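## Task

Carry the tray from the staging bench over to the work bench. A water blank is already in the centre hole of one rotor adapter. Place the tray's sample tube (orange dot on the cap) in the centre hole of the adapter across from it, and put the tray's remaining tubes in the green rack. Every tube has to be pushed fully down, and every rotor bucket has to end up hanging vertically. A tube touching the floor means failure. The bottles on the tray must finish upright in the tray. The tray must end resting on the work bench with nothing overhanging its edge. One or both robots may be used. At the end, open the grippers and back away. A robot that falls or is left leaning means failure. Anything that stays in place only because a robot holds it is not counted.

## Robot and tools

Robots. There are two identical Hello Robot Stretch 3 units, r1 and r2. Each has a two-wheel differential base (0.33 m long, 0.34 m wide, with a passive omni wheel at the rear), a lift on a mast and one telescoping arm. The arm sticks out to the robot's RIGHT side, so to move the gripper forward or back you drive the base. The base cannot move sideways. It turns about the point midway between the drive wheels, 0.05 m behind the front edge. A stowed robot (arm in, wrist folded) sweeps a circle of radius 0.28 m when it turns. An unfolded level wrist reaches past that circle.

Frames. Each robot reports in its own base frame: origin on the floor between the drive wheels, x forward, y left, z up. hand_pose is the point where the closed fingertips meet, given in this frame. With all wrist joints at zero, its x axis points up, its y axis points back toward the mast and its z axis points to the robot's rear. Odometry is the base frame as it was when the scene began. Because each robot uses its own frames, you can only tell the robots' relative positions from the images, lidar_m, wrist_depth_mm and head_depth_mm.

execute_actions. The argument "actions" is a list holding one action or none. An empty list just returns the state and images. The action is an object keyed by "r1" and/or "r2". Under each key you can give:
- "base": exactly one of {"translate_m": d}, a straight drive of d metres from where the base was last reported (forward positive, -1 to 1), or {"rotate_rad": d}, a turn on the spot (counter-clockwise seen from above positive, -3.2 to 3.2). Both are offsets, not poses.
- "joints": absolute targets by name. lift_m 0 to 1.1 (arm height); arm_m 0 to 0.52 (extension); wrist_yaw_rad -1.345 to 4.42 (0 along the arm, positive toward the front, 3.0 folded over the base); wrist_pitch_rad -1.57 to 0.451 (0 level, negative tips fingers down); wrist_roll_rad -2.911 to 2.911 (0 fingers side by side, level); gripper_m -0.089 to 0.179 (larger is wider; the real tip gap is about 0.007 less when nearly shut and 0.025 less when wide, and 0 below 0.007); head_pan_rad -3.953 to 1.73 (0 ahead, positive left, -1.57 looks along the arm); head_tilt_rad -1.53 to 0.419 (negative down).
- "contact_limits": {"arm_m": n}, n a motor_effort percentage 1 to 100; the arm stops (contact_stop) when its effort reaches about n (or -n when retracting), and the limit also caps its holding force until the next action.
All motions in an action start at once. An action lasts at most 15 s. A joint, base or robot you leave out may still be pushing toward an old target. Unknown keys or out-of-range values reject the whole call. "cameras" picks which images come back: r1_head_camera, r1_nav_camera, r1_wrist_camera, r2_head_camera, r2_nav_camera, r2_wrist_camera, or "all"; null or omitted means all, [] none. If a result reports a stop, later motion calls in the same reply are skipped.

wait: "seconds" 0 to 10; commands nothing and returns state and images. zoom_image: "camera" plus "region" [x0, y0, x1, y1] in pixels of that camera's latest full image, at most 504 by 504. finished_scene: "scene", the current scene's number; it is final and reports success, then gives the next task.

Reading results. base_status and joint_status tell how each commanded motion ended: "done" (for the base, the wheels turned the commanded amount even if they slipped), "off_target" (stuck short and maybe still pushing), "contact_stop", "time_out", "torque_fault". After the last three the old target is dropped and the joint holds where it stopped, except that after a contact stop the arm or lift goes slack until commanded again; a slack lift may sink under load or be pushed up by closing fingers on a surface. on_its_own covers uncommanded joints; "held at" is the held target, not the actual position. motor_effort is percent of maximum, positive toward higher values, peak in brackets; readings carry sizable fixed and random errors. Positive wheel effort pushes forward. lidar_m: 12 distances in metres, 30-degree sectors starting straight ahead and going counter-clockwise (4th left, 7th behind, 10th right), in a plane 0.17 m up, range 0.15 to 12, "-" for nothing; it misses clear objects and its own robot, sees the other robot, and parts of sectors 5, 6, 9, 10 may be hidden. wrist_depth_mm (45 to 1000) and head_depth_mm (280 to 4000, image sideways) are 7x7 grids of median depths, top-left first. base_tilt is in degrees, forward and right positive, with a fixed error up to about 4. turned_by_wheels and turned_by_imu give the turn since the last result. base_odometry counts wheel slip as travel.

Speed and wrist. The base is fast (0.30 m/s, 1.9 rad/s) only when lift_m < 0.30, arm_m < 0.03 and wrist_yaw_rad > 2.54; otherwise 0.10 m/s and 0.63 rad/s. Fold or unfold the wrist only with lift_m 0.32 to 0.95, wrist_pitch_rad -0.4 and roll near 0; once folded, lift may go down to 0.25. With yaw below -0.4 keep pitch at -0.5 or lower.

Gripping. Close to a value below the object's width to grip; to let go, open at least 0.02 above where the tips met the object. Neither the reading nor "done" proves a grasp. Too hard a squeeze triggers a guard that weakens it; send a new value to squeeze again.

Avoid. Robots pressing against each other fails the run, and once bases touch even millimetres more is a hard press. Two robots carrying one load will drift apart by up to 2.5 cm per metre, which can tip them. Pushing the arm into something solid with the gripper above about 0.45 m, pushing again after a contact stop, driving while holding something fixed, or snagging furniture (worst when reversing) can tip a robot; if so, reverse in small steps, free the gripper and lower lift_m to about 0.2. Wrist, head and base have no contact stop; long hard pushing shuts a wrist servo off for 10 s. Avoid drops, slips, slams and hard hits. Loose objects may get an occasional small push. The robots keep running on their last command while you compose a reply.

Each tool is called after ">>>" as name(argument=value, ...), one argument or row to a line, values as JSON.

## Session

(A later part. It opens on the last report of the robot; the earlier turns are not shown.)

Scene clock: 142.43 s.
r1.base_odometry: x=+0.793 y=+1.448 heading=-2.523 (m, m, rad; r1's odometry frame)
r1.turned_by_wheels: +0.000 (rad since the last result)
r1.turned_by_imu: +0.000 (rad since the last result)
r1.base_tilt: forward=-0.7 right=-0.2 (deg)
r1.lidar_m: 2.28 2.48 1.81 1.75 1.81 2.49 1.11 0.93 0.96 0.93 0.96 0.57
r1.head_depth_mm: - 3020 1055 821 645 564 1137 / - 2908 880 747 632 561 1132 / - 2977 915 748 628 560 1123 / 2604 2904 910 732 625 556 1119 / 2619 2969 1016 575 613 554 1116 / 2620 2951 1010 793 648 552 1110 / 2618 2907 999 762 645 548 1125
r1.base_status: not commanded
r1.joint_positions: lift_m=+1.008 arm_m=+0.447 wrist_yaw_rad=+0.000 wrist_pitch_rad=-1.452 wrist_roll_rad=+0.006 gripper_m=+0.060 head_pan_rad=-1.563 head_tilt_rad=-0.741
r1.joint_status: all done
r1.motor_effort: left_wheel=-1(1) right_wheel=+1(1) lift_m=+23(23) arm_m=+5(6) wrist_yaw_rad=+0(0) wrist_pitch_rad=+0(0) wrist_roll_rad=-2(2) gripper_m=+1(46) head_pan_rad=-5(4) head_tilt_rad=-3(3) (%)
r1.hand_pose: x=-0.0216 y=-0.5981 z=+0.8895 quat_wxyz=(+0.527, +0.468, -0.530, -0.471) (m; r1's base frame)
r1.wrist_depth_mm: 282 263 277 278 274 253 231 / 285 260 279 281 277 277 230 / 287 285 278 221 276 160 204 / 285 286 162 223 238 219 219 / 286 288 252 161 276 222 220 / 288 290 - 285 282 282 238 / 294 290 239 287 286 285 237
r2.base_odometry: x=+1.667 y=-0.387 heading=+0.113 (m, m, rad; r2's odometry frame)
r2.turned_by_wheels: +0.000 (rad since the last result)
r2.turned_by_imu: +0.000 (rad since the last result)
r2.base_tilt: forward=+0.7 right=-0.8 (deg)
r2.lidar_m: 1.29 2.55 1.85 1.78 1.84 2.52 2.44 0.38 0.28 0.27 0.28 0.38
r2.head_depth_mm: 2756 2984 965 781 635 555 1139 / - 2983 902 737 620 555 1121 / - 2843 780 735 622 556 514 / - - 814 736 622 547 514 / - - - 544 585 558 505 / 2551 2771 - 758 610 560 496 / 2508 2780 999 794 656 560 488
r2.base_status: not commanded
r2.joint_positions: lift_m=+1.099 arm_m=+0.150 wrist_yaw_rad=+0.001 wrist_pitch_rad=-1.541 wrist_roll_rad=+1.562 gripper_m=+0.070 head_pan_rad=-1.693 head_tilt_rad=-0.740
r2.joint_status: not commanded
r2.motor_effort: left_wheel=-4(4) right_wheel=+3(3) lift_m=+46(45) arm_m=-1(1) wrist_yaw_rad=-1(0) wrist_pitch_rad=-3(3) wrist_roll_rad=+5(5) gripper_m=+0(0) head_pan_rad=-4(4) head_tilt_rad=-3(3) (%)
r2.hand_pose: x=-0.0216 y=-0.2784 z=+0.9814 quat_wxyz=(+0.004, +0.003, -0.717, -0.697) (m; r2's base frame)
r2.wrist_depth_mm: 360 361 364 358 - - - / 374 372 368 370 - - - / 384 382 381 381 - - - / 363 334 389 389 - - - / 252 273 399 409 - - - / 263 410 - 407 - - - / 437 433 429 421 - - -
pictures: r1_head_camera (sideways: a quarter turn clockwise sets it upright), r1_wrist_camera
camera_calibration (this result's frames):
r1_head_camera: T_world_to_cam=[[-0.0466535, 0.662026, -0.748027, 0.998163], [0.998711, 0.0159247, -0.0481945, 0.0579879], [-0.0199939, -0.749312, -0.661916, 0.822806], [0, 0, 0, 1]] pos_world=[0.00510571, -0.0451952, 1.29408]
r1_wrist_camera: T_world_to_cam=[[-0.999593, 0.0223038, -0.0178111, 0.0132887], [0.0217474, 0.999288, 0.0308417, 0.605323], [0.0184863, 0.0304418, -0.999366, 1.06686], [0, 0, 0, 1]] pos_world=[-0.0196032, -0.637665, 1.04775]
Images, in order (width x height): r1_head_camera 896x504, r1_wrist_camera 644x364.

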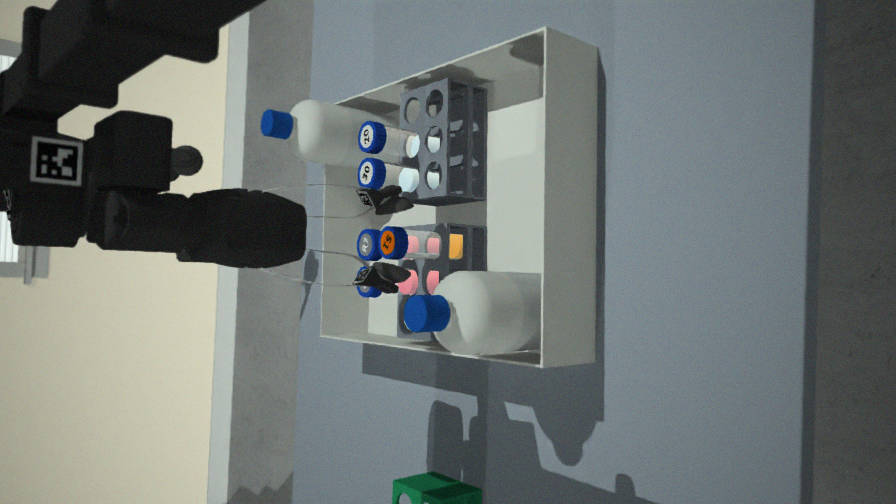

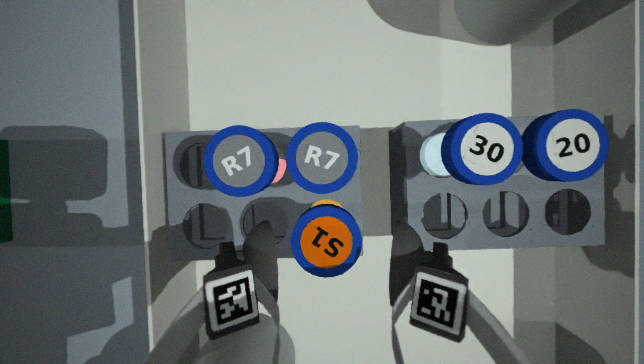

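>>> execute_actions(
  actions=[
    {"r1":{"joints":{"gripper_m":0.0}}},
  ],
  cameras=["r1_wrist_camera"],
)

>>> execute_actions(
  actions=[
    {"r1":{"joints":{"lift_m":1.1}}},
  ],
  cameras=["r1_wrist_camera","r1_head_camera"],
)

>>> execute_actions(
  actions=[
    {"r1":{"base":{"translate_m":-0.9},"joints":{"arm_m":0.2,"head_pan_rad":-2.0}},"r2":{"joints":{"arm_m":0.3}}},
  ],
)

Scene clock: 151.20 s.
r1.base_odometry: x=+0.793 y=+1.448 heading=-2.523 (m, m, rad; r1's odometry frame)
r1.turned_by_wheels: +0.000 (rad since the last result)
r1.turned_by_imu: +0.000 (rad since the last result)
r1.base_tilt: forward=-0.7 right=-0.3 (deg)
r1.lidar_m: 2.29 2.48 1.82 1.75 1.82 2.48 1.11 0.93 0.96 0.93 0.96 0.57
r1.head_depth_mm: - 3026 1056 820 642 565 1135 / - 2933 880 748 631 562 1130 / - 2942 918 749 628 559 1118 / 2586 2868 907 731 624 556 1119 / 2603 2931 1018 575 614 554 1114 / 2589 2940 1007 792 649 551 1113 / 2615 2903 1000 760 645 548 1118
r1.base_status: not commanded
r1.joint_positions: lift_m=+1.008 arm_m=+0.447 wrist_yaw_rad=+0.000 wrist_pitch_rad=-1.452 wrist_roll_rad=+0.006 gripper_m=+0.000 head_pan_rad=-1.563 head_tilt_rad=-0.741
r1.joint_status: all done
r1.motor_effort: left_wheel=-2(1) right_wheel=+1(1) lift_m=+22(23) arm_m=+4(5) wrist_yaw_rad=+0(0) wrist_pitch_rad=+1(1) wrist_roll_rad=-2(2) gripper_m=-10(84) head_pan_rad=-4(4) head_tilt_rad=-4(4) (%)
r1.hand_pose: x=-0.0216 y=-0.5981 z=+0.8895 quat_wxyz=(+0.527, +0.468, -0.530, -0.471) (m; r1's base frame)
r1.wrist_depth_mm: 280 261 278 280 278 252 231 / 286 260 278 280 278 277 233 / 286 281 278 231 280 160 206 / 286 287 165 223 238 220 219 / 290 289 253 162 253 221 220 / 289 289 286 289 286 281 236 / 292 292 229 287 284 284 239
r2.base_odometry: x=+1.667 y=-0.387 heading=+0.113 (m, m, rad; r2's odometry frame)
r2.turned_by_wheels: +0.000 (rad since the last result)
r2.turned_by_imu: +0.000 (rad since the last result)
r2.base_tilt: forward=+0.6 right=-0.9 (deg)
r2.lidar_m: 1.29 2.54 1.85 1.78 1.85 2.51 2.44 0.38 0.28 0.27 0.28 0.38
r2.head_depth_mm: 2763 2982 965 783 634 554 1139 / - 2971 902 736 621 556 1121 / - 2849 704 736 620 556 513 / - - 708 738 622 545 513 / - - - 544 585 558 505 / 2558 2778 - 757 610 559 496 / 2501 2774 1000 792 656 559 488
r2.base_status: not commanded
r2.joint_positions: lift_m=+1.099 arm_m=+0.150 wrist_yaw_rad=+0.001 wrist_pitch_rad=-1.541 wrist_roll_rad=+1.562 gripper_m=+0.070 head_pan_rad=-1.693 head_tilt_rad=-0.740
r2.joint_status: not commanded
r2.motor_effort: left_wheel=-4(4) right_wheel=+3(3) lift_m=+45(45) arm_m=-1(1) wrist_yaw_rad=+1(0) wrist_pitch_rad=-3(3) wrist_roll_rad=+5(5) gripper_m=+0(0) head_pan_rad=-4(4) head_tilt_rad=-3(3) (%)
r2.hand_pose: x=-0.0216 y=-0.2784 z=+0.9814 quat_wxyz=(+0.004, +0.003, -0.717, -0.697) (m; r2's base frame)
r2.wrist_depth_mm: 362 365 358 358 - - - / 375 373 374 365 - - - / 381 380 379 379 - - - / 367 334 390 389 - - - / 252 270 402 397 - - - / 261 415 - 412 - - - / 437 436 427 423 - - -
pictures: r1_wrist_camera
camera_calibration (this result's frames):
r1_wrist_camera: T_world_to_cam=[[-0.999593, 0.0223008, -0.0178112, 0.013287], [0.0217445, 0.999288, 0.0308416, 0.605323], [0.0184863, 0.0304417, -0.999366, 1.06686], [0, 0, 0, 1]] pos_world=[-0.019603, -0.637665, 1.04775]
Images, in order (width x height): r1_wrist_camera 644x364.

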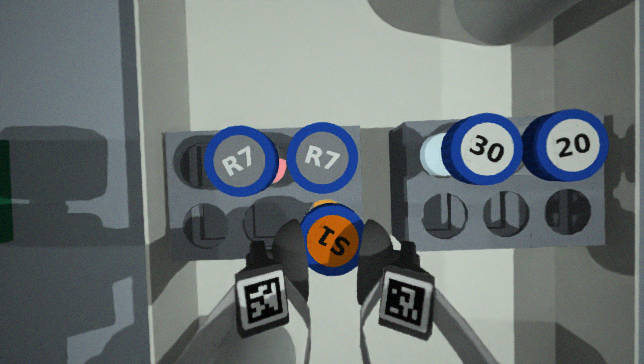

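Scene clock: 152.87 s.
r1.base_odometry: x=+0.793 y=+1.448 heading=-2.523 (m, m, rad; r1's odometry frame)
r1.turned_by_wheels: +0.000 (rad since the last result)
r1.turned_by_imu: +0.000 (rad since the last result)
r1.base_tilt: forward=-0.7 right=-0.3 (deg)
r1.lidar_m: 2.29 2.48 1.82 1.75 1.82 2.49 1.11 0.93 0.96 0.93 0.96 0.57
r1.head_depth_mm: 2616 2949 1055 819 643 565 1133 / 2639 2933 880 747 631 562 1128 / 894 2977 910 749 627 557 1124 / 2584 2967 908 731 624 556 1120 / 2623 2946 1021 576 613 555 1111 / 2617 2926 1010 791 650 551 1113 / 2606 2874 1001 762 645 549 1124
r1.base_status: not commanded
r1.joint_positions: lift_m=+1.100 arm_m=+0.447 wrist_yaw_rad=+0.000 wrist_pitch_rad=-1.452 wrist_roll_rad=+0.006 gripper_m=+0.000 head_pan_rad=-1.563 head_tilt_rad=-0.741
r1.joint_status: all done
r1.motor_effort: left_wheel=-1(2) right_wheel=+0(0) lift_m=+27(27) arm_m=+5(5) wrist_yaw_rad=+0(0) wrist_pitch_rad=+1(1) wrist_roll_rad=-3(2) gripper_m=-10(10) head_pan_rad=-4(5) head_tilt_rad=-4(3) (%)
r1.hand_pose: x=-0.0216 y=-0.5981 z=+0.9813 quat_wxyz=(+0.527, +0.468, -0.530, -0.471) (m; r1's base frame)
r1.wrist_depth_mm: 373 375 364 372 362 253 362 / 376 370 371 366 367 346 368 / 381 375 372 370 367 333 365 / 341 374 313 311 311 312 371 / 383 382 341 162 369 340 376 / 380 380 356 376 - 374 373 / 387 383 245 363 376 368 375
r2.base_odometry: x=+1.667 y=-0.387 heading=+0.113 (m, m, rad; r2's odometry frame)
r2.turned_by_wheels: +0.000 (rad since the last result)
r2.turned_by_imu: +0.000 (rad since the last result)
r2.base_tilt: forward=+0.6 right=-0.7 (deg)
r2.lidar_m: 1.29 2.54 1.85 1.78 1.84 2.51 2.44 0.38 0.28 0.27 0.28 0.38
r2.head_depth_mm: 2782 2988 965 783 634 555 1141 / - 2991 902 737 621 555 1121 / - 2960 803 734 621 555 513 / - - 800 738 622 546 513 / - - - 544 587 558 505 / 2545 2764 - 757 611 560 496 / 2500 2765 1000 792 657 560 488
r2.base_status: not commanded
r2.joint_positions: lift_m=+1.099 arm_m=+0.150 wrist_yaw_rad=+0.001 wrist_pitch_rad=-1.541 wrist_roll_rad=+1.562 gripper_m=+0.070 head_pan_rad=-1.693 head_tilt_rad=-0.740
r2.joint_status: not commanded
r2.motor_effort: left_wheel=-3(3) right_wheel=+3(3) lift_m=+46(46) arm_m=-1(1) wrist_yaw_rad=+0(0) wrist_pitch_rad=-3(3) wrist_roll_rad=+5(5) gripper_m=+0(0) head_pan_rad=-5(4) head_tilt_rad=-3(3) (%)
r2.hand_pose: x=-0.0216 y=-0.2784 z=+0.9814 quat_wxyz=(+0.004, +0.003, -0.717, -0.697) (m; r2's base frame)
r2.wrist_depth_mm: 362 364 362 362 - - - / 375 371 371 369 - - - / 379 378 378 378 - - - / 363 334 390 392 - - - / 252 270 396 404 - - - / 263 416 - 411 - - - / 437 433 426 427 - - -
pictures: r1_head_camera (sideways: a quarter turn clockwise sets it upright), r1_wrist_camera
camera_calibration (this result's frames):
r1_head_camera: T_world_to_cam=[[-0.0466536, 0.662026, -0.748027, 0.998163], [0.998711, 0.0159248, -0.0481945, 0.0579879], [-0.0199938, -0.749312, -0.661916, 0.822806], [0, 0, 0, 1]] pos_world=[0.00510572, -0.0451952, 1.29408]
r1_wrist_camera: T_world_to_cam=[[-0.999593, 0.0223041, -0.0178112, 0.0149234], [0.0217478, 0.999288, 0.0308416, 0.602493], [0.0184864, 0.0304417, -0.999366, 1.15856], [0, 0, 0, 1]] pos_world=[-0.0196032, -0.637666, 1.13951]
Images, in order (width x height): r1_head_camera 896x504, r1_wrist_camera 644x364.

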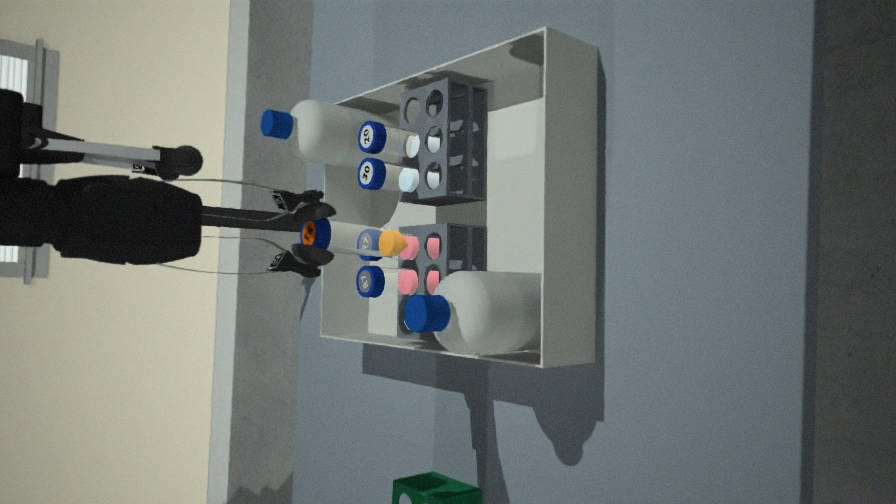

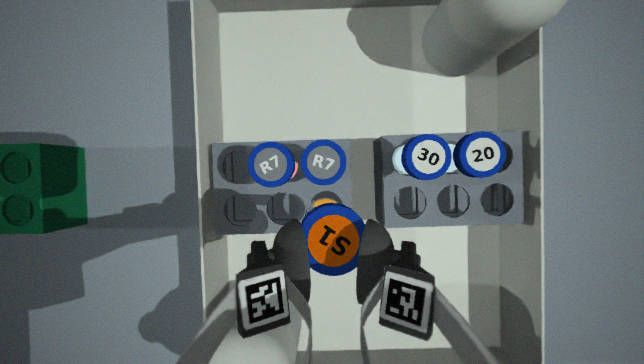

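Scene clock: 162.80 s.
r1.base_odometry: x=+1.526 y=+1.970 heading=-2.523 (m, m, rad; r1's odometry frame)
r1.turned_by_wheels: +0.000 (rad since the last result)
r1.turned_by_imu: -0.003 (rad since the last result)
r1.base_tilt: forward=-0.8 right=-0.3 (deg)
r1.lidar_m: 1.43 2.49 1.82 1.75 1.81 2.15 2.07 0.35 0.31 0.28 0.96 1.32
r1.head_depth_mm: 931 1038 1036 813 638 735 1062 / 871 980 1027 822 622 664 870 / 815 929 998 737 709 750 733 / 778 883 940 820 876 797 795 / 760 867 972 1053 955 1082 1161 / - 2959 2463 1922 1493 561 508 / - 2798 - 836 600 549 495
r1.base_status: done
r1.joint_positions: lift_m=+1.100 arm_m=+0.200 wrist_yaw_rad=+0.000 wrist_pitch_rad=-1.452 wrist_roll_rad=+0.006 gripper_m=+0.000 head_pan_rad=-1.993 head_tilt_rad=-0.741
r1.joint_status: all done
r1.motor_effort: left_wheel=-1(5) right_wheel=+1(2) lift_m=+27(27) arm_m=-6(7) wrist_yaw_rad=-1(0) wrist_pitch_rad=+1(0) wrist_roll_rad=-2(2) gripper_m=-10(9) head_pan_rad=-5(44) head_tilt_rad=-3(4) (%)
r1.hand_pose: x=-0.0216 y=-0.3519 z=+0.9813 quat_wxyz=(+0.527, +0.468, -0.530, -0.471) (m; r1's base frame)
r1.wrist_depth_mm: 374 374 367 372 604 509 344 / 379 372 373 369 603 506 339 / 381 369 374 370 593 518 339 / 383 378 374 374 593 505 337 / 389 382 376 162 579 507 342 / 381 382 376 374 - - - / - - - - - - -
r2.base_odometry: x=+1.667 y=-0.387 heading=+0.113 (m, m, rad; r2's odometry frame)
r2.turned_by_wheels: +0.000 (rad since the last result)
r2.turned_by_imu: +0.000 (rad since the last result)
r2.base_tilt: forward=+0.6 right=-0.9 (deg)
r2.lidar_m: 1.29 2.54 1.85 1.78 1.84 2.51 2.44 0.38 0.28 0.27 0.28 0.38
r2.head_depth_mm: 2749 2964 982 783 634 555 1137 / 2703 2923 986 736 620 555 1121 / 2664 2929 804 735 620 556 513 / 2649 2924 895 734 614 557 514 / - - 993 545 585 558 504 / 2486 2846 996 760 611 560 496 / 2508 2775 998 793 656 560 488
r2.base_status: not commanded
r2.joint_positions: lift_m=+1.099 arm_m=+0.300 wrist_yaw_rad=+0.000 wrist_pitch_rad=-1.541 wrist_roll_rad=+1.563 gripper_m=+0.070 head_pan_rad=-1.693 head_tilt_rad=-0.741
r2.joint_status: all done
r2.motor_effort: left_wheel=-4(3) right_wheel=+3(3) lift_m=+46(46) arm_m=+3(2) wrist_yaw_rad=+1(0) wrist_pitch_rad=-3(3) wrist_roll_rad=+4(5) gripper_m=+0(0) head_pan_rad=-4(5) head_tilt_rad=-4(3) (%)
r2.hand_pose: x=-0.0215 y=-0.4278 z=+0.9814 quat_wxyz=(+0.003, +0.002, -0.717, -0.697) (m; r2's base frame)
r2.wrist_depth_mm: 347 302 361 359 358 357 - / 376 312 364 363 365 362 - / 385 383 381 377 374 374 - / 394 323 386 382 388 387 - / 404 340 369 263 388 - - / 426 424 - 405 407 - - / 435 435 429 420 419 - -
pictures: r1_head_camera (sideways: a quarter turn clockwise sets it upright), r1_nav_camera (sideways: a quarter turn counterclockwise sets it upright), r1_wrist_camera, r2_head_camera (sideways: a quarter turn clockwise sets it upright), r2_nav_camera (sideways: a quarter turn counterclockwise sets it upright), r2_wrist_camera
camera_calibration (this result's frames):
r1_head_camera: T_world_to_cam=[[0.233393, 0.621277, -0.748026, 0.996453], [0.91455, -0.401592, -0.0481945, 0.0585013], [-0.330344, -0.672859, -0.661917, 0.8247], [0, 0, 0, 1]] pos_world=[-0.0136325, -0.0406722, 1.29408]
r1_nav_camera: T_world_to_cam=[[-0.287278, -0.606573, 0.74131, -0.92272], [-0.91788, 0.395564, -0.0320352, 0.0992877], [-0.273804, -0.689637, -0.670397, 0.834794], [0, 0, 0, 1]] pos_world=[0.0546272, -0.0232669, 1.24685]
r1_wrist_camera: T_world_to_cam=[[-0.999605, 0.0217698, -0.017764, 0.0091995], [0.0212151, 0.999299, 0.0308409, 0.356507], [0.018423, 0.0304518, -0.999366, 1.15107], [0, 0, 0, 1]] pos_world=[-0.0195736, -0.39151, 1.13951]
r2_head_camera: T_world_to_cam=[[0.10796, 0.643448, -0.757839, 0.998557], [0.987475, -0.157626, 0.00684027, -0.0129705], [-0.115054, -0.749085, -0.652406, 0.80255], [0, 0, 0, 1]] pos_world=[-0.00266002, -0.0433858, 1.28042]
r2_nav_camera: T_world_to_cam=[[-0.0578087, -0.645869, 0.761257, -0.95115], [-0.996465, 0.0838944, -0.00449201, 0.0633606], [-0.0609639, -0.758825, -0.648435, 0.804121], [0, 0, 0, 1]] pos_world=[0.0571742, -0.00944654, 1.24577]
r2_wrist_camera: T_world_to_cam=[[-0.0119617, 0.999049, -0.0419354, 0.466798], [0.988523, 0.0181311, 0.149979, -0.081716], [0.150596, -0.0396601, -0.987799, 1.1217], [0, 0, 0, 1]] pos_world=[-0.0825627, -0.420386, 1.13985]
Images, in order (width x height): r1_head_camera 896x504, r1_nav_camera 672x504, r1_wrist_camera 644x364, r2_head_camera 896x504, r2_nav_camera 672x504, r2_wrist_camera 644x364.

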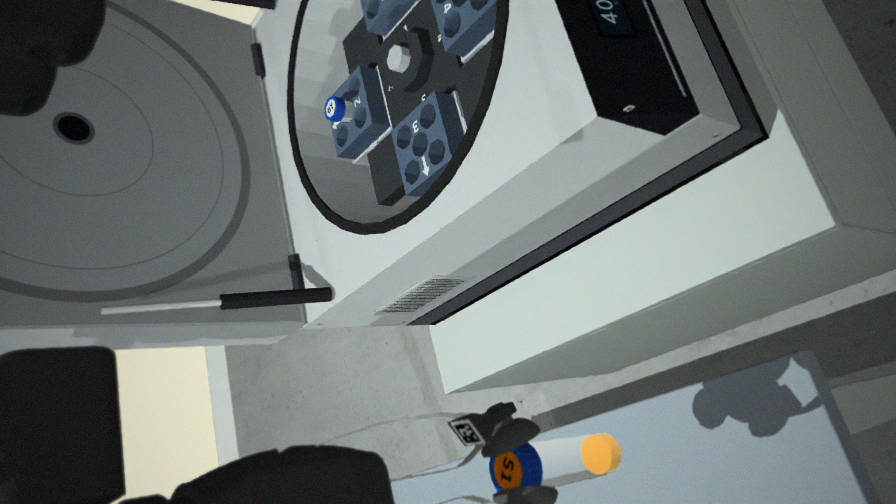

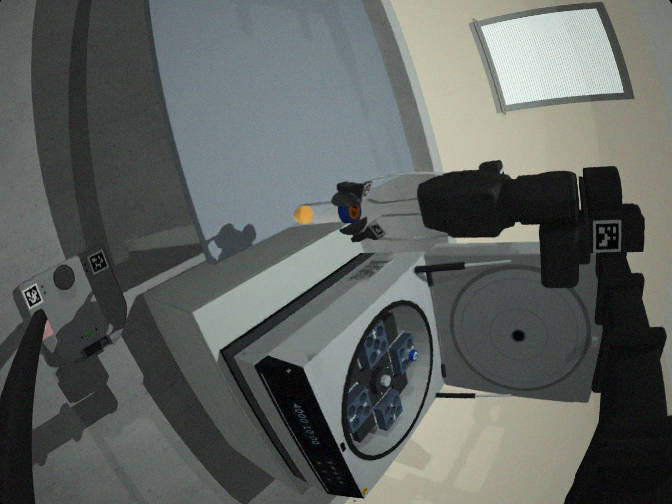

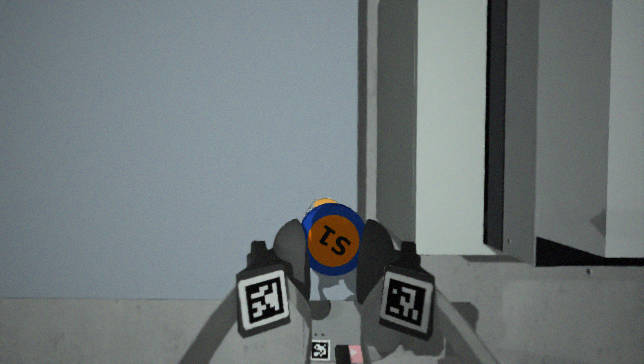

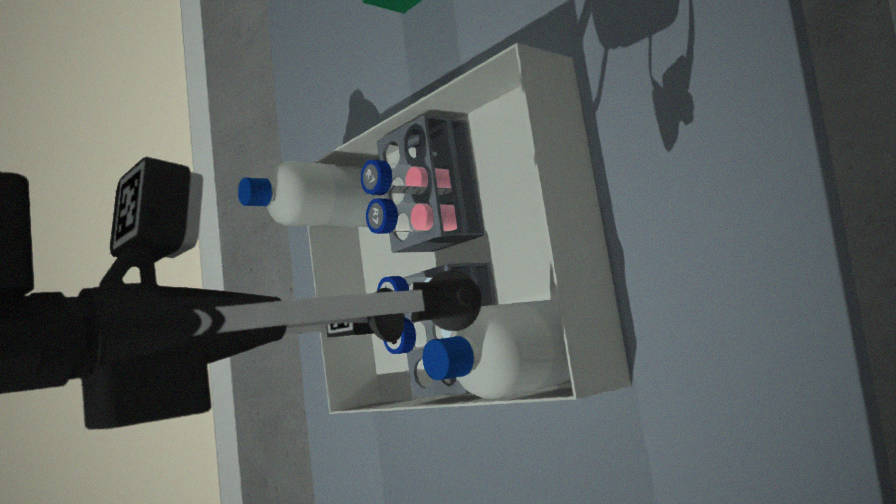

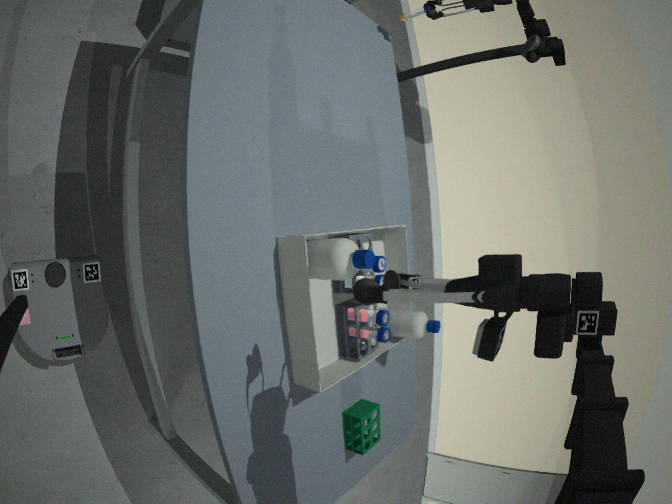

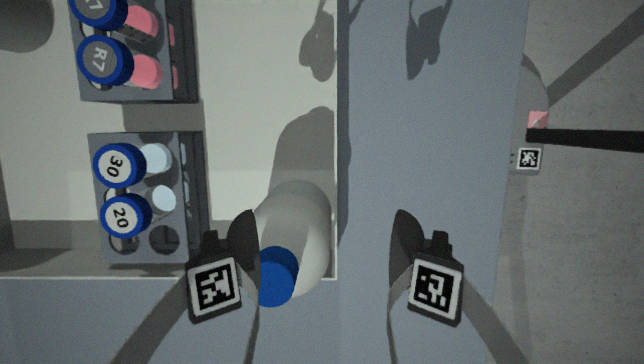

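>>> execute_actions(
  actions=[
    {"r1":{"base":{"translate_m":-0.5},"joints":{"arm_m":0.28}},"r2":{"base":{"translate_m":-0.1},"joints":{"arm_m":0.41,"gripper_m":0.06}}},
  ],
  cameras=["r1_wrist_camera","r2_wrist_camera"],
)

Scene clock: 171.03 s.
r1.base_odometry: x=+1.933 y=+2.260 heading=-2.523 (m, m, rad; r1's odometry frame)
r1.turned_by_wheels: +0.000 (rad since the last result)
r1.turned_by_imu: -0.001 (rad since the last result)
r1.base_tilt: forward=-0.8 right=-0.3 (deg)
r1.lidar_m: 1.92 2.49 1.81 1.75 1.81 1.63 1.57 0.35 0.26 0.25 0.26 0.35
r1.head_depth_mm: 2104 2138 2285 2005 1633 1355 1179 / 2329 2496 2503 1980 623 667 879 / 2724 2933 2555 1922 604 603 739 / 2896 3166 2515 784 602 566 674 / 755 845 898 784 675 540 621 / 731 809 885 813 645 518 555 / 713 767 858 751 637 502 517
r1.base_status: done
r1.joint_positions: lift_m=+1.100 arm_m=+0.280 wrist_yaw_rad=+0.000 wrist_pitch_rad=-1.452 wrist_roll_rad=+0.006 gripper_m=+0.000 head_pan_rad=-1.993 head_tilt_rad=-0.741
r1.joint_status: all done
r1.motor_effort: left_wheel=-1(6) right_wheel=+0(3) lift_m=+26(26) arm_m=+5(5) wrist_yaw_rad=-1(1) wrist_pitch_rad=+1(1) wrist_roll_rad=-2(2) gripper_m=-10(10) head_pan_rad=-4(5) head_tilt_rad=-3(3) (%)
r1.hand_pose: x=-0.0216 y=-0.4311 z=+0.9813 quat_wxyz=(+0.527, +0.468, -0.530, -0.471) (m; r1's base frame)
r1.wrist_depth_mm: - 328 387 384 384 384 323 / - 334 376 370 389 372 323 / - 333 401 386 388 389 326 / - 334 398 393 390 384 328 / - 339 357 162 449 342 329 / - 339 334 329 - 332 333 / - - - 339 - - -
r2.base_odometry: x=+1.567 y=-0.398 heading=+0.113 (m, m, rad; r2's odometry frame)
r2.turned_by_wheels: +0.000 (rad since the last result)
r2.turned_by_imu: +0.000 (rad since the last result)
r2.base_tilt: forward=+0.6 right=-0.9 (deg)
r2.lidar_m: 1.29 2.54 1.85 1.78 1.84 2.51 2.33 0.39 0.28 0.27 0.28 0.38
r2.head_depth_mm: 2737 2982 981 759 648 554 1139 / 2696 2935 986 783 649 555 1125 / 2643 2905 988 762 620 555 514 / 2556 2862 805 734 619 557 514 / - 2858 879 733 610 559 505 / 2478 2841 1000 700 605 559 496 / 2511 2762 996 677 559 560 488
r2.base_status: done
r2.joint_positions: lift_m=+1.099 arm_m=+0.410 wrist_yaw_rad=+0.000 wrist_pitch_rad=-1.542 wrist_roll_rad=+1.563 gripper_m=+0.060 head_pan_rad=-1.693 head_tilt_rad=-0.741
r2.joint_status: all done
r2.motor_effort: left_wheel=-4(9) right_wheel=+2(5) lift_m=+45(46) arm_m=+3(4) wrist_yaw_rad=+1(0) wrist_pitch_rad=-2(3) wrist_roll_rad=+4(4) gripper_m=+1(54) head_pan_rad=-4(4) head_tilt_rad=-3(3) (%)
r2.hand_pose: x=-0.0215 y=-0.5378 z=+0.9814 quat_wxyz=(+0.003, +0.002, -0.717, -0.697) (m; r2's base frame)
r2.wrist_depth_mm: 368 367 361 360 355 354 356 / 255 369 351 358 345 359 364 / 247 338 315 371 370 373 369 / 357 391 325 386 378 380 383 / 378 404 398 394 393 389 390 / 396 414 - 402 - 398 - / 433 410 359 385 280 412 -
pictures: r1_wrist_camera, r2_wrist_camera
camera_calibration (this result's frames):
r1_wrist_camera: T_world_to_cam=[[-0.999605, 0.0217717, -0.0177643, 0.0109236], [0.0212171, 0.999299, 0.0308308, 0.43561], [0.018423, 0.0304417, -0.999367, 1.15348], [0, 0, 0, 1]] pos_world=[-0.0195737, -0.470657, 1.13951]
r2_wrist_camera: T_world_to_cam=[[-0.011819, 0.999053, -0.0418703, 0.57662], [0.988525, 0.0179802, 0.149982, -0.0798077], [0.150593, -0.0396172, -0.987802, 1.11737], [0, 0, 0, 1]] pos_world=[-0.0825612, -0.530372, 1.13985]
Images, in order (width x height): r1_wrist_camera 644x364, r2_wrist_camera 644x364.

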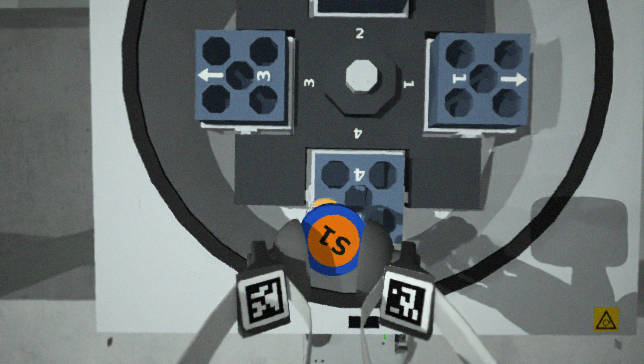

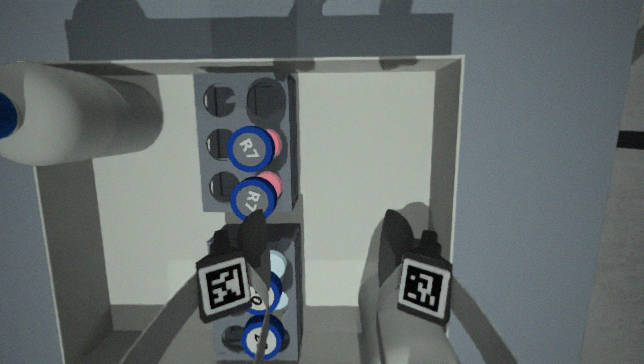

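>>> execute_actions(
  actions=[
    {"r1":{"base":{"translate_m":-0.037},"joints":{"arm_m":0.27}},"r2":{"base":{"translate_m":-0.012},"joints":{"arm_m":0.458}}},
  ],
  cameras=[],
)

>>> execute_actions(
  actions=[
    {"r1":{"joints":{"lift_m":1.03}},"r2":{"joints":{"lift_m":1.04}}},
  ],
  cameras=["r1_wrist_camera","r2_wrist_camera"],
)

Scene clock: 175.13 s.
r1.base_odometry: x=+1.963 y=+2.281 heading=-2.523 (m, m, rad; r1's odometry frame)
r1.turned_by_wheels: +0.000 (rad since the last result)
r1.turned_by_imu: +0.000 (rad since the last result)
r1.base_tilt: forward=-0.7 right=-0.3 (deg)
r1.lidar_m: 1.96 2.49 1.82 1.75 1.81 1.59 1.53 0.35 0.26 0.25 0.26 0.35
r1.head_depth_mm: 2060 2102 2243 1999 1634 1379 1200 / 2304 2409 2456 1989 1629 756 878 / 2648 2857 2536 1973 603 602 740 / 2888 3161 2513 757 601 566 676 / 2706 2978 894 800 673 539 621 / 730 808 885 812 672 518 556 / 713 768 854 756 632 502 518
r1.base_status: done
r1.joint_positions: lift_m=+1.100 arm_m=+0.270 wrist_yaw_rad=+0.000 wrist_pitch_rad=-1.452 wrist_roll_rad=+0.006 gripper_m=+0.000 head_pan_rad=-1.993 head_tilt_rad=-0.741
r1.joint_status: all done
r1.motor_effort: left_wheel=+0(3) right_wheel=+1(3) lift_m=+27(26) arm_m=-6(5) wrist_yaw_rad=-1(0) wrist_pitch_rad=+1(1) wrist_roll_rad=-2(2) gripper_m=-10(10) head_pan_rad=-5(5) head_tilt_rad=-3(3) (%)
r1.hand_pose: x=-0.0216 y=-0.4219 z=+0.9813 quat_wxyz=(+0.527, +0.468, -0.530, -0.471) (m; r1's base frame)
r1.wrist_depth_mm: 943 364 386 386 383 368 321 / - 366 392 373 389 358 325 / - 361 395 396 388 385 331 / - 336 392 368 396 344 329 / 582 339 410 163 424 331 331 / 646 338 337 329 - 337 335 / - - - - - - -
r2.base_odometry: x=+1.555 y=-0.400 heading=+0.113 (m, m, rad; r2's odometry frame)
r2.turned_by_wheels: +0.000 (rad since the last result)
r2.turned_by_imu: +0.000 (rad since the last result)
r2.base_tilt: forward=+0.5 right=-0.9 (deg)
r2.lidar_m: 1.29 2.55 1.85 1.78 1.84 2.51 2.33 0.39 0.28 0.27 0.28 0.38
r2.head_depth_mm: 2731 2997 984 758 649 555 1142 / 2698 2924 987 763 649 555 1116 / 2662 2953 992 783 621 556 513 / 2549 2861 890 736 621 557 514 / 2606 2843 882 722 609 558 505 / 2521 2835 994 717 611 557 496 / 2505 2766 998 697 564 560 489
r2.base_status: done
r2.joint_positions: lift_m=+1.099 arm_m=+0.458 wrist_yaw_rad=+0.000 wrist_pitch_rad=-1.542 wrist_roll_rad=+1.563 gripper_m=+0.060 head_pan_rad=-1.693 head_tilt_rad=-0.741
r2.joint_status: all done
r2.motor_effort: left_wheel=-3(9) right_wheel=+2(6) lift_m=+45(46) arm_m=+4(4) wrist_yaw_rad=+1(1) wrist_pitch_rad=-3(2) wrist_roll_rad=+4(4) gripper_m=+0(0) head_pan_rad=-4(4) head_tilt_rad=-3(3) (%)
r2.hand_pose: x=-0.0215 y=-0.5858 z=+0.9814 quat_wxyz=(+0.003, +0.002, -0.717, -0.697) (m; r2's base frame)
r2.wrist_depth_mm: 369 363 359 360 357 352 349 / 375 373 367 368 367 361 358 / 210 247 372 368 371 367 370 / 396 348 388 322 383 376 376 / 414 390 398 365 389 386 390 / 419 398 - 344 - 400 401 / 431 397 418 351 343 414 412
pictures: none
No camera images: the call's "cameras" was empty. Leave "cameras" out to get every camera's image.

Scene clock: 176.60 s.
r1.base_odometry: x=+1.963 y=+2.281 heading=-2.523 (m, m, rad; r1's odometry frame)
r1.turned_by_wheels: +0.000 (rad since the last result)
r1.turned_by_imu: +0.000 (rad since the last result)
r1.base_tilt: forward=-0.8 right=-0.3 (deg)
r1.lidar_m: 1.96 2.49 1.82 1.75 1.81 1.60 1.53 0.36 0.26 0.25 0.26 0.35
r1.head_depth_mm: 1975 - - - 1597 1379 1192 / 2236 - - - 1628 758 878 / 2542 - - 1918 604 602 741 / 2752 - 2480 758 601 566 675 / - 849 895 798 675 541 623 / - 831 883 816 670 517 557 / - - 854 784 604 502 518
r1.base_status: not commanded
r1.joint_positions: lift_m=+1.030 arm_m=+0.270 wrist_yaw_rad=+0.000 wrist_pitch_rad=-1.452 wrist_roll_rad=+0.006 gripper_m=+0.000 head_pan_rad=-1.993 head_tilt_rad=-0.741
r1.joint_status: all done
r1.motor_effort: left_wheel=-1(1) right_wheel=+0(1) lift_m=+22(25) arm_m=-6(6) wrist_yaw_rad=+0(0) wrist_pitch_rad=+1(1) wrist_roll_rad=-2(2) gripper_m=-8(9) head_pan_rad=-4(5) head_tilt_rad=-2(4) (%)
r1.hand_pose: x=-0.0216 y=-0.4219 z=+0.9115 quat_wxyz=(+0.527, +0.468, -0.530, -0.471) (m; r1's base frame)
r1.wrist_depth_mm: 280 302 318 299 316 293 273 / 277 310 324 301 320 294 272 / 265 340 323 322 323 353 257 / 264 325 326 299 323 323 259 / 266 273 379 162 403 281 261 / 268 266 280 290 - 264 261 / 269 267 267 267 264 265 264
r2.base_odometry: x=+1.555 y=-0.400 heading=+0.113 (m, m, rad; r2's odometry frame)
r2.turned_by_wheels: +0.000 (rad since the last result)
r2.turned_by_imu: +0.000 (rad since the last result)
r2.base_tilt: forward=+0.7 right=-0.7 (deg)
r2.lidar_m: 1.29 2.54 1.85 1.78 1.84 2.51 2.33 0.39 0.28 0.27 0.28 0.38
r2.head_depth_mm: - 2929 984 758 649 554 1137 / - 2944 987 762 650 555 1119 / 2696 2926 988 786 622 556 514 / 2695 2919 892 738 621 558 513 / - 2889 831 723 608 558 505 / 2546 2845 998 717 610 558 496 / 2529 2782 1000 700 564 559 487
r2.base_status: not commanded
r2.joint_positions: lift_m=+1.040 arm_m=+0.458 wrist_yaw_rad=+0.000 wrist_pitch_rad=-1.542 wrist_roll_rad=+1.563 gripper_m=+0.060 head_pan_rad=-1.693 head_tilt_rad=-0.741
r2.joint_status: all done
r2.motor_effort: left_wheel=-3(3) right_wheel=+2(2) lift_m=+21(42) arm_m=+3(3) wrist_yaw_rad=+1(0) wrist_pitch_rad=-3(3) wrist_roll_rad=+4(4) gripper_m=-2(1) head_pan_rad=-4(4) head_tilt_rad=-3(3) (%)
r2.hand_pose: x=-0.0215 y=-0.5858 z=+0.9224 quat_wxyz=(+0.003, +0.002, -0.717, -0.697) (m; r2's base frame)
r2.wrist_depth_mm: 306 306 306 304 300 296 297 / 214 285 288 296 305 299 301 / 182 245 312 283 312 308 310 / 193 327 325 200 322 309 316 / 297 338 333 215 327 311 327 / 309 349 - 293 - 311 337 / 339 350 361 284 346 290 345
pictures: r1_wrist_camera, r2_wrist_camera
camera_calibration (this result's frames):
r1_wrist_camera: T_world_to_cam=[[-0.999605, 0.0217711, -0.0177642, 0.00948488], [0.0212166, 0.999299, 0.0308308, 0.428622], [0.018423, 0.0304417, -0.999367, 1.08348], [0, 0, 0, 1]] pos_world=[-0.0195737, -0.461511, 1.06975]
r2_wrist_camera: T_world_to_cam=[[-0.0118184, 0.999054, -0.0418578, 0.62209], [0.988525, 0.0179778, 0.149983, -0.0700972], [0.150593, -0.0396049, -0.987802, 1.05719], [0, 0, 0, 1]] pos_world=[-0.0825612, -0.578371, 1.08085]
Images, in order (width x height): r1_wrist_camera 644x364, r2_wrist_camera 644x364.

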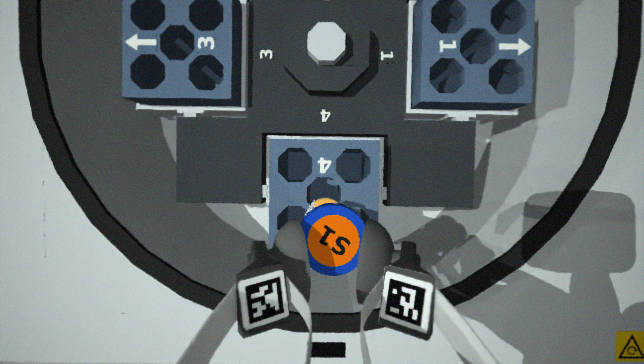

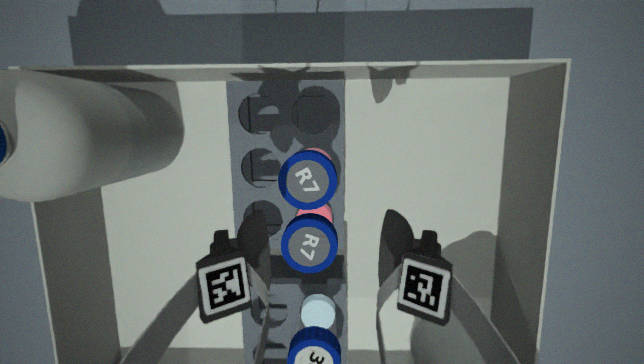

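>>> execute_actions(
  actions=[
    {"r1":{"joints":{"arm_m":0.281,"lift_m":1.02}},"r2":{"joints":{"arm_m":0.464,"lift_m":1.015}}},
  ],
  cameras=[],
)

>>> execute_actions(
  actions=[
    {"r1":{"joints":{"lift_m":0.99}},"r2":{"joints":{"lift_m":1.0}}},
  ],
  cameras=["r1_wrist_camera","r2_wrist_camera"],
)

Scene clock: 179.47 s.
r1.base_odometry: x=+1.963 y=+2.281 heading=-2.523 (m, m, rad; r1's odometry frame)
r1.turned_by_wheels: +0.000 (rad since the last result)
r1.turned_by_imu: +0.000 (rad since the last result)
r1.base_tilt: forward=-0.7 right=-0.4 (deg)
r1.lidar_m: 1.95 2.49 1.82 1.75 1.81 1.60 1.53 0.36 0.26 0.25 0.26 0.35
r1.head_depth_mm: 1973 2060 - - 1561 1378 1196 / 2262 - - - 1577 755 879 / 2597 - - 1890 604 602 740 / 2813 - 2426 754 600 566 675 / - - 895 800 673 540 622 / - 837 887 814 671 518 556 / - - 851 780 603 502 518
r1.base_status: not commanded
r1.joint_positions: lift_m=+1.020 arm_m=+0.281 wrist_yaw_rad=+0.000 wrist_pitch_rad=-1.451 wrist_roll_rad=+0.006 gripper_m=+0.000 head_pan_rad=-1.993 head_tilt_rad=-0.741
r1.joint_status: all done
r1.motor_effort: left_wheel=-2(1) right_wheel=+1(1) lift_m=+22(21) arm_m=+5(5) wrist_yaw_rad=+0(0) wrist_pitch_rad=+0(1) wrist_roll_rad=-2(2) gripper_m=-10(10) head_pan_rad=-5(5) head_tilt_rad=-3(3) (%)
r1.hand_pose: x=-0.0216 y=-0.4321 z=+0.9015 quat_wxyz=(+0.527, +0.468, -0.530, -0.471) (m; r1's base frame)
r1.wrist_depth_mm: 275 289 309 287 305 280 272 / 277 299 311 287 310 288 271 / 266 331 313 312 312 317 263 / 257 321 316 296 315 335 249 / 255 285 369 164 378 295 250 / 256 257 297 313 - 251 253 / 260 258 259 255 257 254 251
r2.base_odometry: x=+1.555 y=-0.400 heading=+0.113 (m, m, rad; r2's odometry frame)
r2.turned_by_wheels: +0.000 (rad since the last result)
r2.turned_by_imu: +0.000 (rad since the last result)
r2.base_tilt: forward=+0.7 right=-0.9 (deg)
r2.lidar_m: 1.29 2.54 1.85 1.78 1.84 2.51 2.32 0.38 0.28 0.27 0.28 0.38
r2.head_depth_mm: - - 918 758 650 555 1137 / - 2924 986 764 650 555 1119 / - 2933 988 785 622 557 513 / 2660 2828 890 737 621 557 514 / - - 800 722 608 558 505 / 2537 2818 999 716 610 559 496 / 2497 2786 998 698 564 561 488
r2.base_status: not commanded
r2.joint_positions: lift_m=+1.016 arm_m=+0.464 wrist_yaw_rad=+0.000 wrist_pitch_rad=-1.542 wrist_roll_rad=+1.563 gripper_m=+0.060 head_pan_rad=-1.693 head_tilt_rad=-0.741
r2.joint_status: all done
r2.motor_effort: left_wheel=-3(4) right_wheel=+2(2) lift_m=+21(21) arm_m=+4(4) wrist_yaw_rad=+0(1) wrist_pitch_rad=-3(3) wrist_roll_rad=+4(4) gripper_m=+0(1) head_pan_rad=-3(4) head_tilt_rad=-3(3) (%)
r2.hand_pose: x=-0.0215 y=-0.5918 z=+0.8974 quat_wxyz=(+0.003, +0.002, -0.717, -0.697) (m; r2's base frame)
r2.wrist_depth_mm: 285 283 280 278 275 272 270 / 231 282 236 226 281 279 245 / 172 235 284 231 287 285 246 / 178 303 298 174 296 290 290 / 272 311 307 234 301 300 297 / 274 318 - 252 - 308 308 / 281 332 325 256 317 280 315
pictures: none
No camera images: the call's "cameras" was empty. Leave "cameras" out to get every camera's image.

Scene clock: 180.53 s.
r1.base_odometry: x=+1.963 y=+2.281 heading=-2.523 (m, m, rad; r1's odometry frame)
r1.turned_by_wheels: +0.000 (rad since the last result)
r1.turned_by_imu: +0.000 (rad since the last result)
r1.base_tilt: forward=-0.7 right=-0.3 (deg)
r1.lidar_m: 1.96 2.49 1.82 1.75 1.81 1.59 1.53 0.36 0.26 0.25 0.26 0.35
r1.head_depth_mm: 1963 2105 2203 - - 1294 1193 / 2277 2405 - - - 752 879 / 2657 2763 - - 588 601 741 / 2860 3120 - 733 600 566 675 / 2690 - 895 798 673 540 622 / 700 - 886 816 671 519 557 / 671 - 875 762 604 502 517
r1.base_status: not commanded
r1.joint_positions: lift_m=+0.990 arm_m=+0.281 wrist_yaw_rad=+0.000 wrist_pitch_rad=-1.451 wrist_roll_rad=+0.006 gripper_m=+0.000 head_pan_rad=-1.993 head_tilt_rad=-0.741
r1.joint_status: all done
r1.motor_effort: left_wheel=-1(1) right_wheel=+0(0) lift_m=+22(21) arm_m=+5(5) wrist_yaw_rad=+0(0) wrist_pitch_rad=+1(1) wrist_roll_rad=-2(2) gripper_m=-10(10) head_pan_rad=-5(4) head_tilt_rad=-3(4) (%)
r1.hand_pose: x=-0.0216 y=-0.4321 z=+0.8715 quat_wxyz=(+0.527, +0.468, -0.530, -0.471) (m; r1's base frame)
r1.wrist_depth_mm: 279 257 280 261 278 256 262 / 280 258 284 263 281 256 258 / 267 313 283 284 281 281 261 / 242 302 283 277 282 295 240 / 225 285 370 163 334 282 219 / 227 233 298 314 - 239 222 / 230 226 223 244 222 223 222
r2.base_odometry: x=+1.555 y=-0.400 heading=+0.113 (m, m, rad; r2's odometry frame)
r2.turned_by_wheels: +0.000 (rad since the last result)
r2.turned_by_imu: +0.000 (rad since the last result)
r2.base_tilt: forward=+0.6 right=-0.9 (deg)
r2.lidar_m: 1.29 2.54 1.85 1.78 1.84 2.51 2.32 0.39 0.28 0.27 0.28 0.38
r2.head_depth_mm: 2685 - - 759 649 554 1138 / 2584 - 985 762 652 555 1123 / - 2934 988 784 620 556 514 / - 2859 891 737 620 557 514 / - - 808 720 609 558 505 / 2546 2802 995 716 609 560 497 / 2499 2778 998 698 563 559 488
r2.base_status: not commanded
r2.joint_positions: lift_m=+1.001 arm_m=+0.464 wrist_yaw_rad=+0.000 wrist_pitch_rad=-1.542 wrist_roll_rad=+1.563 gripper_m=+0.060 head_pan_rad=-1.693 head_tilt_rad=-0.741
r2.joint_status: all done
r2.motor_effort: left_wheel=-4(3) right_wheel=+2(2) lift_m=+22(21) arm_m=+3(3) wrist_yaw_rad=-1(0) wrist_pitch_rad=-2(2) wrist_roll_rad=+4(4) gripper_m=+1(0) head_pan_rad=-4(4) head_tilt_rad=-3(3) (%)
r2.hand_pose: x=-0.0215 y=-0.5918 z=+0.8824 quat_wxyz=(+0.003, +0.002, -0.717, -0.697) (m; r2's base frame)
r2.wrist_depth_mm: 272 268 266 264 261 260 257 / 199 232 213 210 266 263 210 / 171 234 270 217 273 269 233 / 180 287 278 159 281 275 233 / 273 296 291 219 287 281 247 / 275 304 - 166 - 292 247 / 273 313 308 238 302 281 297
pictures: r1_wrist_camera, r2_wrist_camera
camera_calibration (this result's frames):
r1_wrist_camera: T_world_to_cam=[[-0.999605, 0.0217705, -0.0177654, 0.00899643], [0.0212169, 0.999301, 0.0307806, 0.440055], [0.0184231, 0.0303915, -0.999368, 1.0438], [0, 0, 0, 1]] pos_world=[-0.0195737, -0.471666, 1.02976]
r2_wrist_camera: T_world_to_cam=[[-0.0118184, 0.999057, -0.0417877, 0.626335], [0.988525, 0.0179672, 0.149984, -0.063999], [0.150593, -0.0395357, -0.987805, 1.0175], [0, 0, 0, 1]] pos_world=[-0.0825612, -0.584366, 1.04086]
Images, in order (width x height): r1_wrist_camera 644x364, r2_wrist_camera 644x364.

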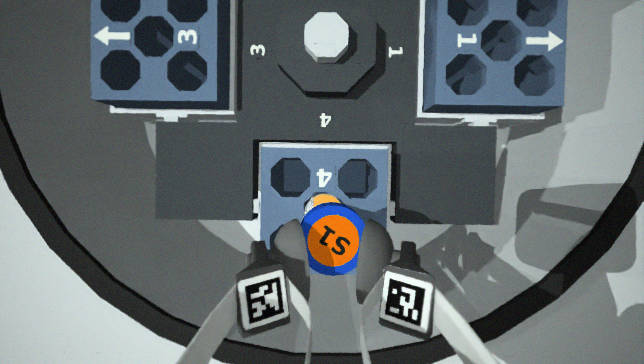

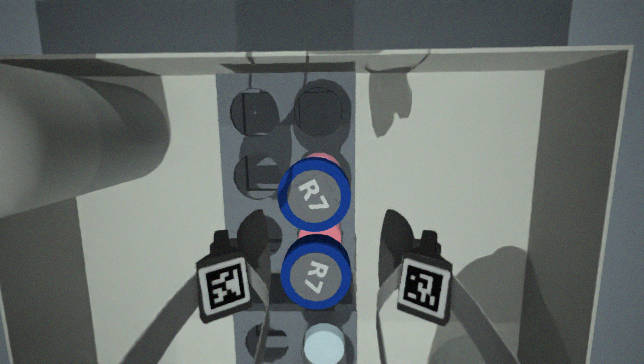

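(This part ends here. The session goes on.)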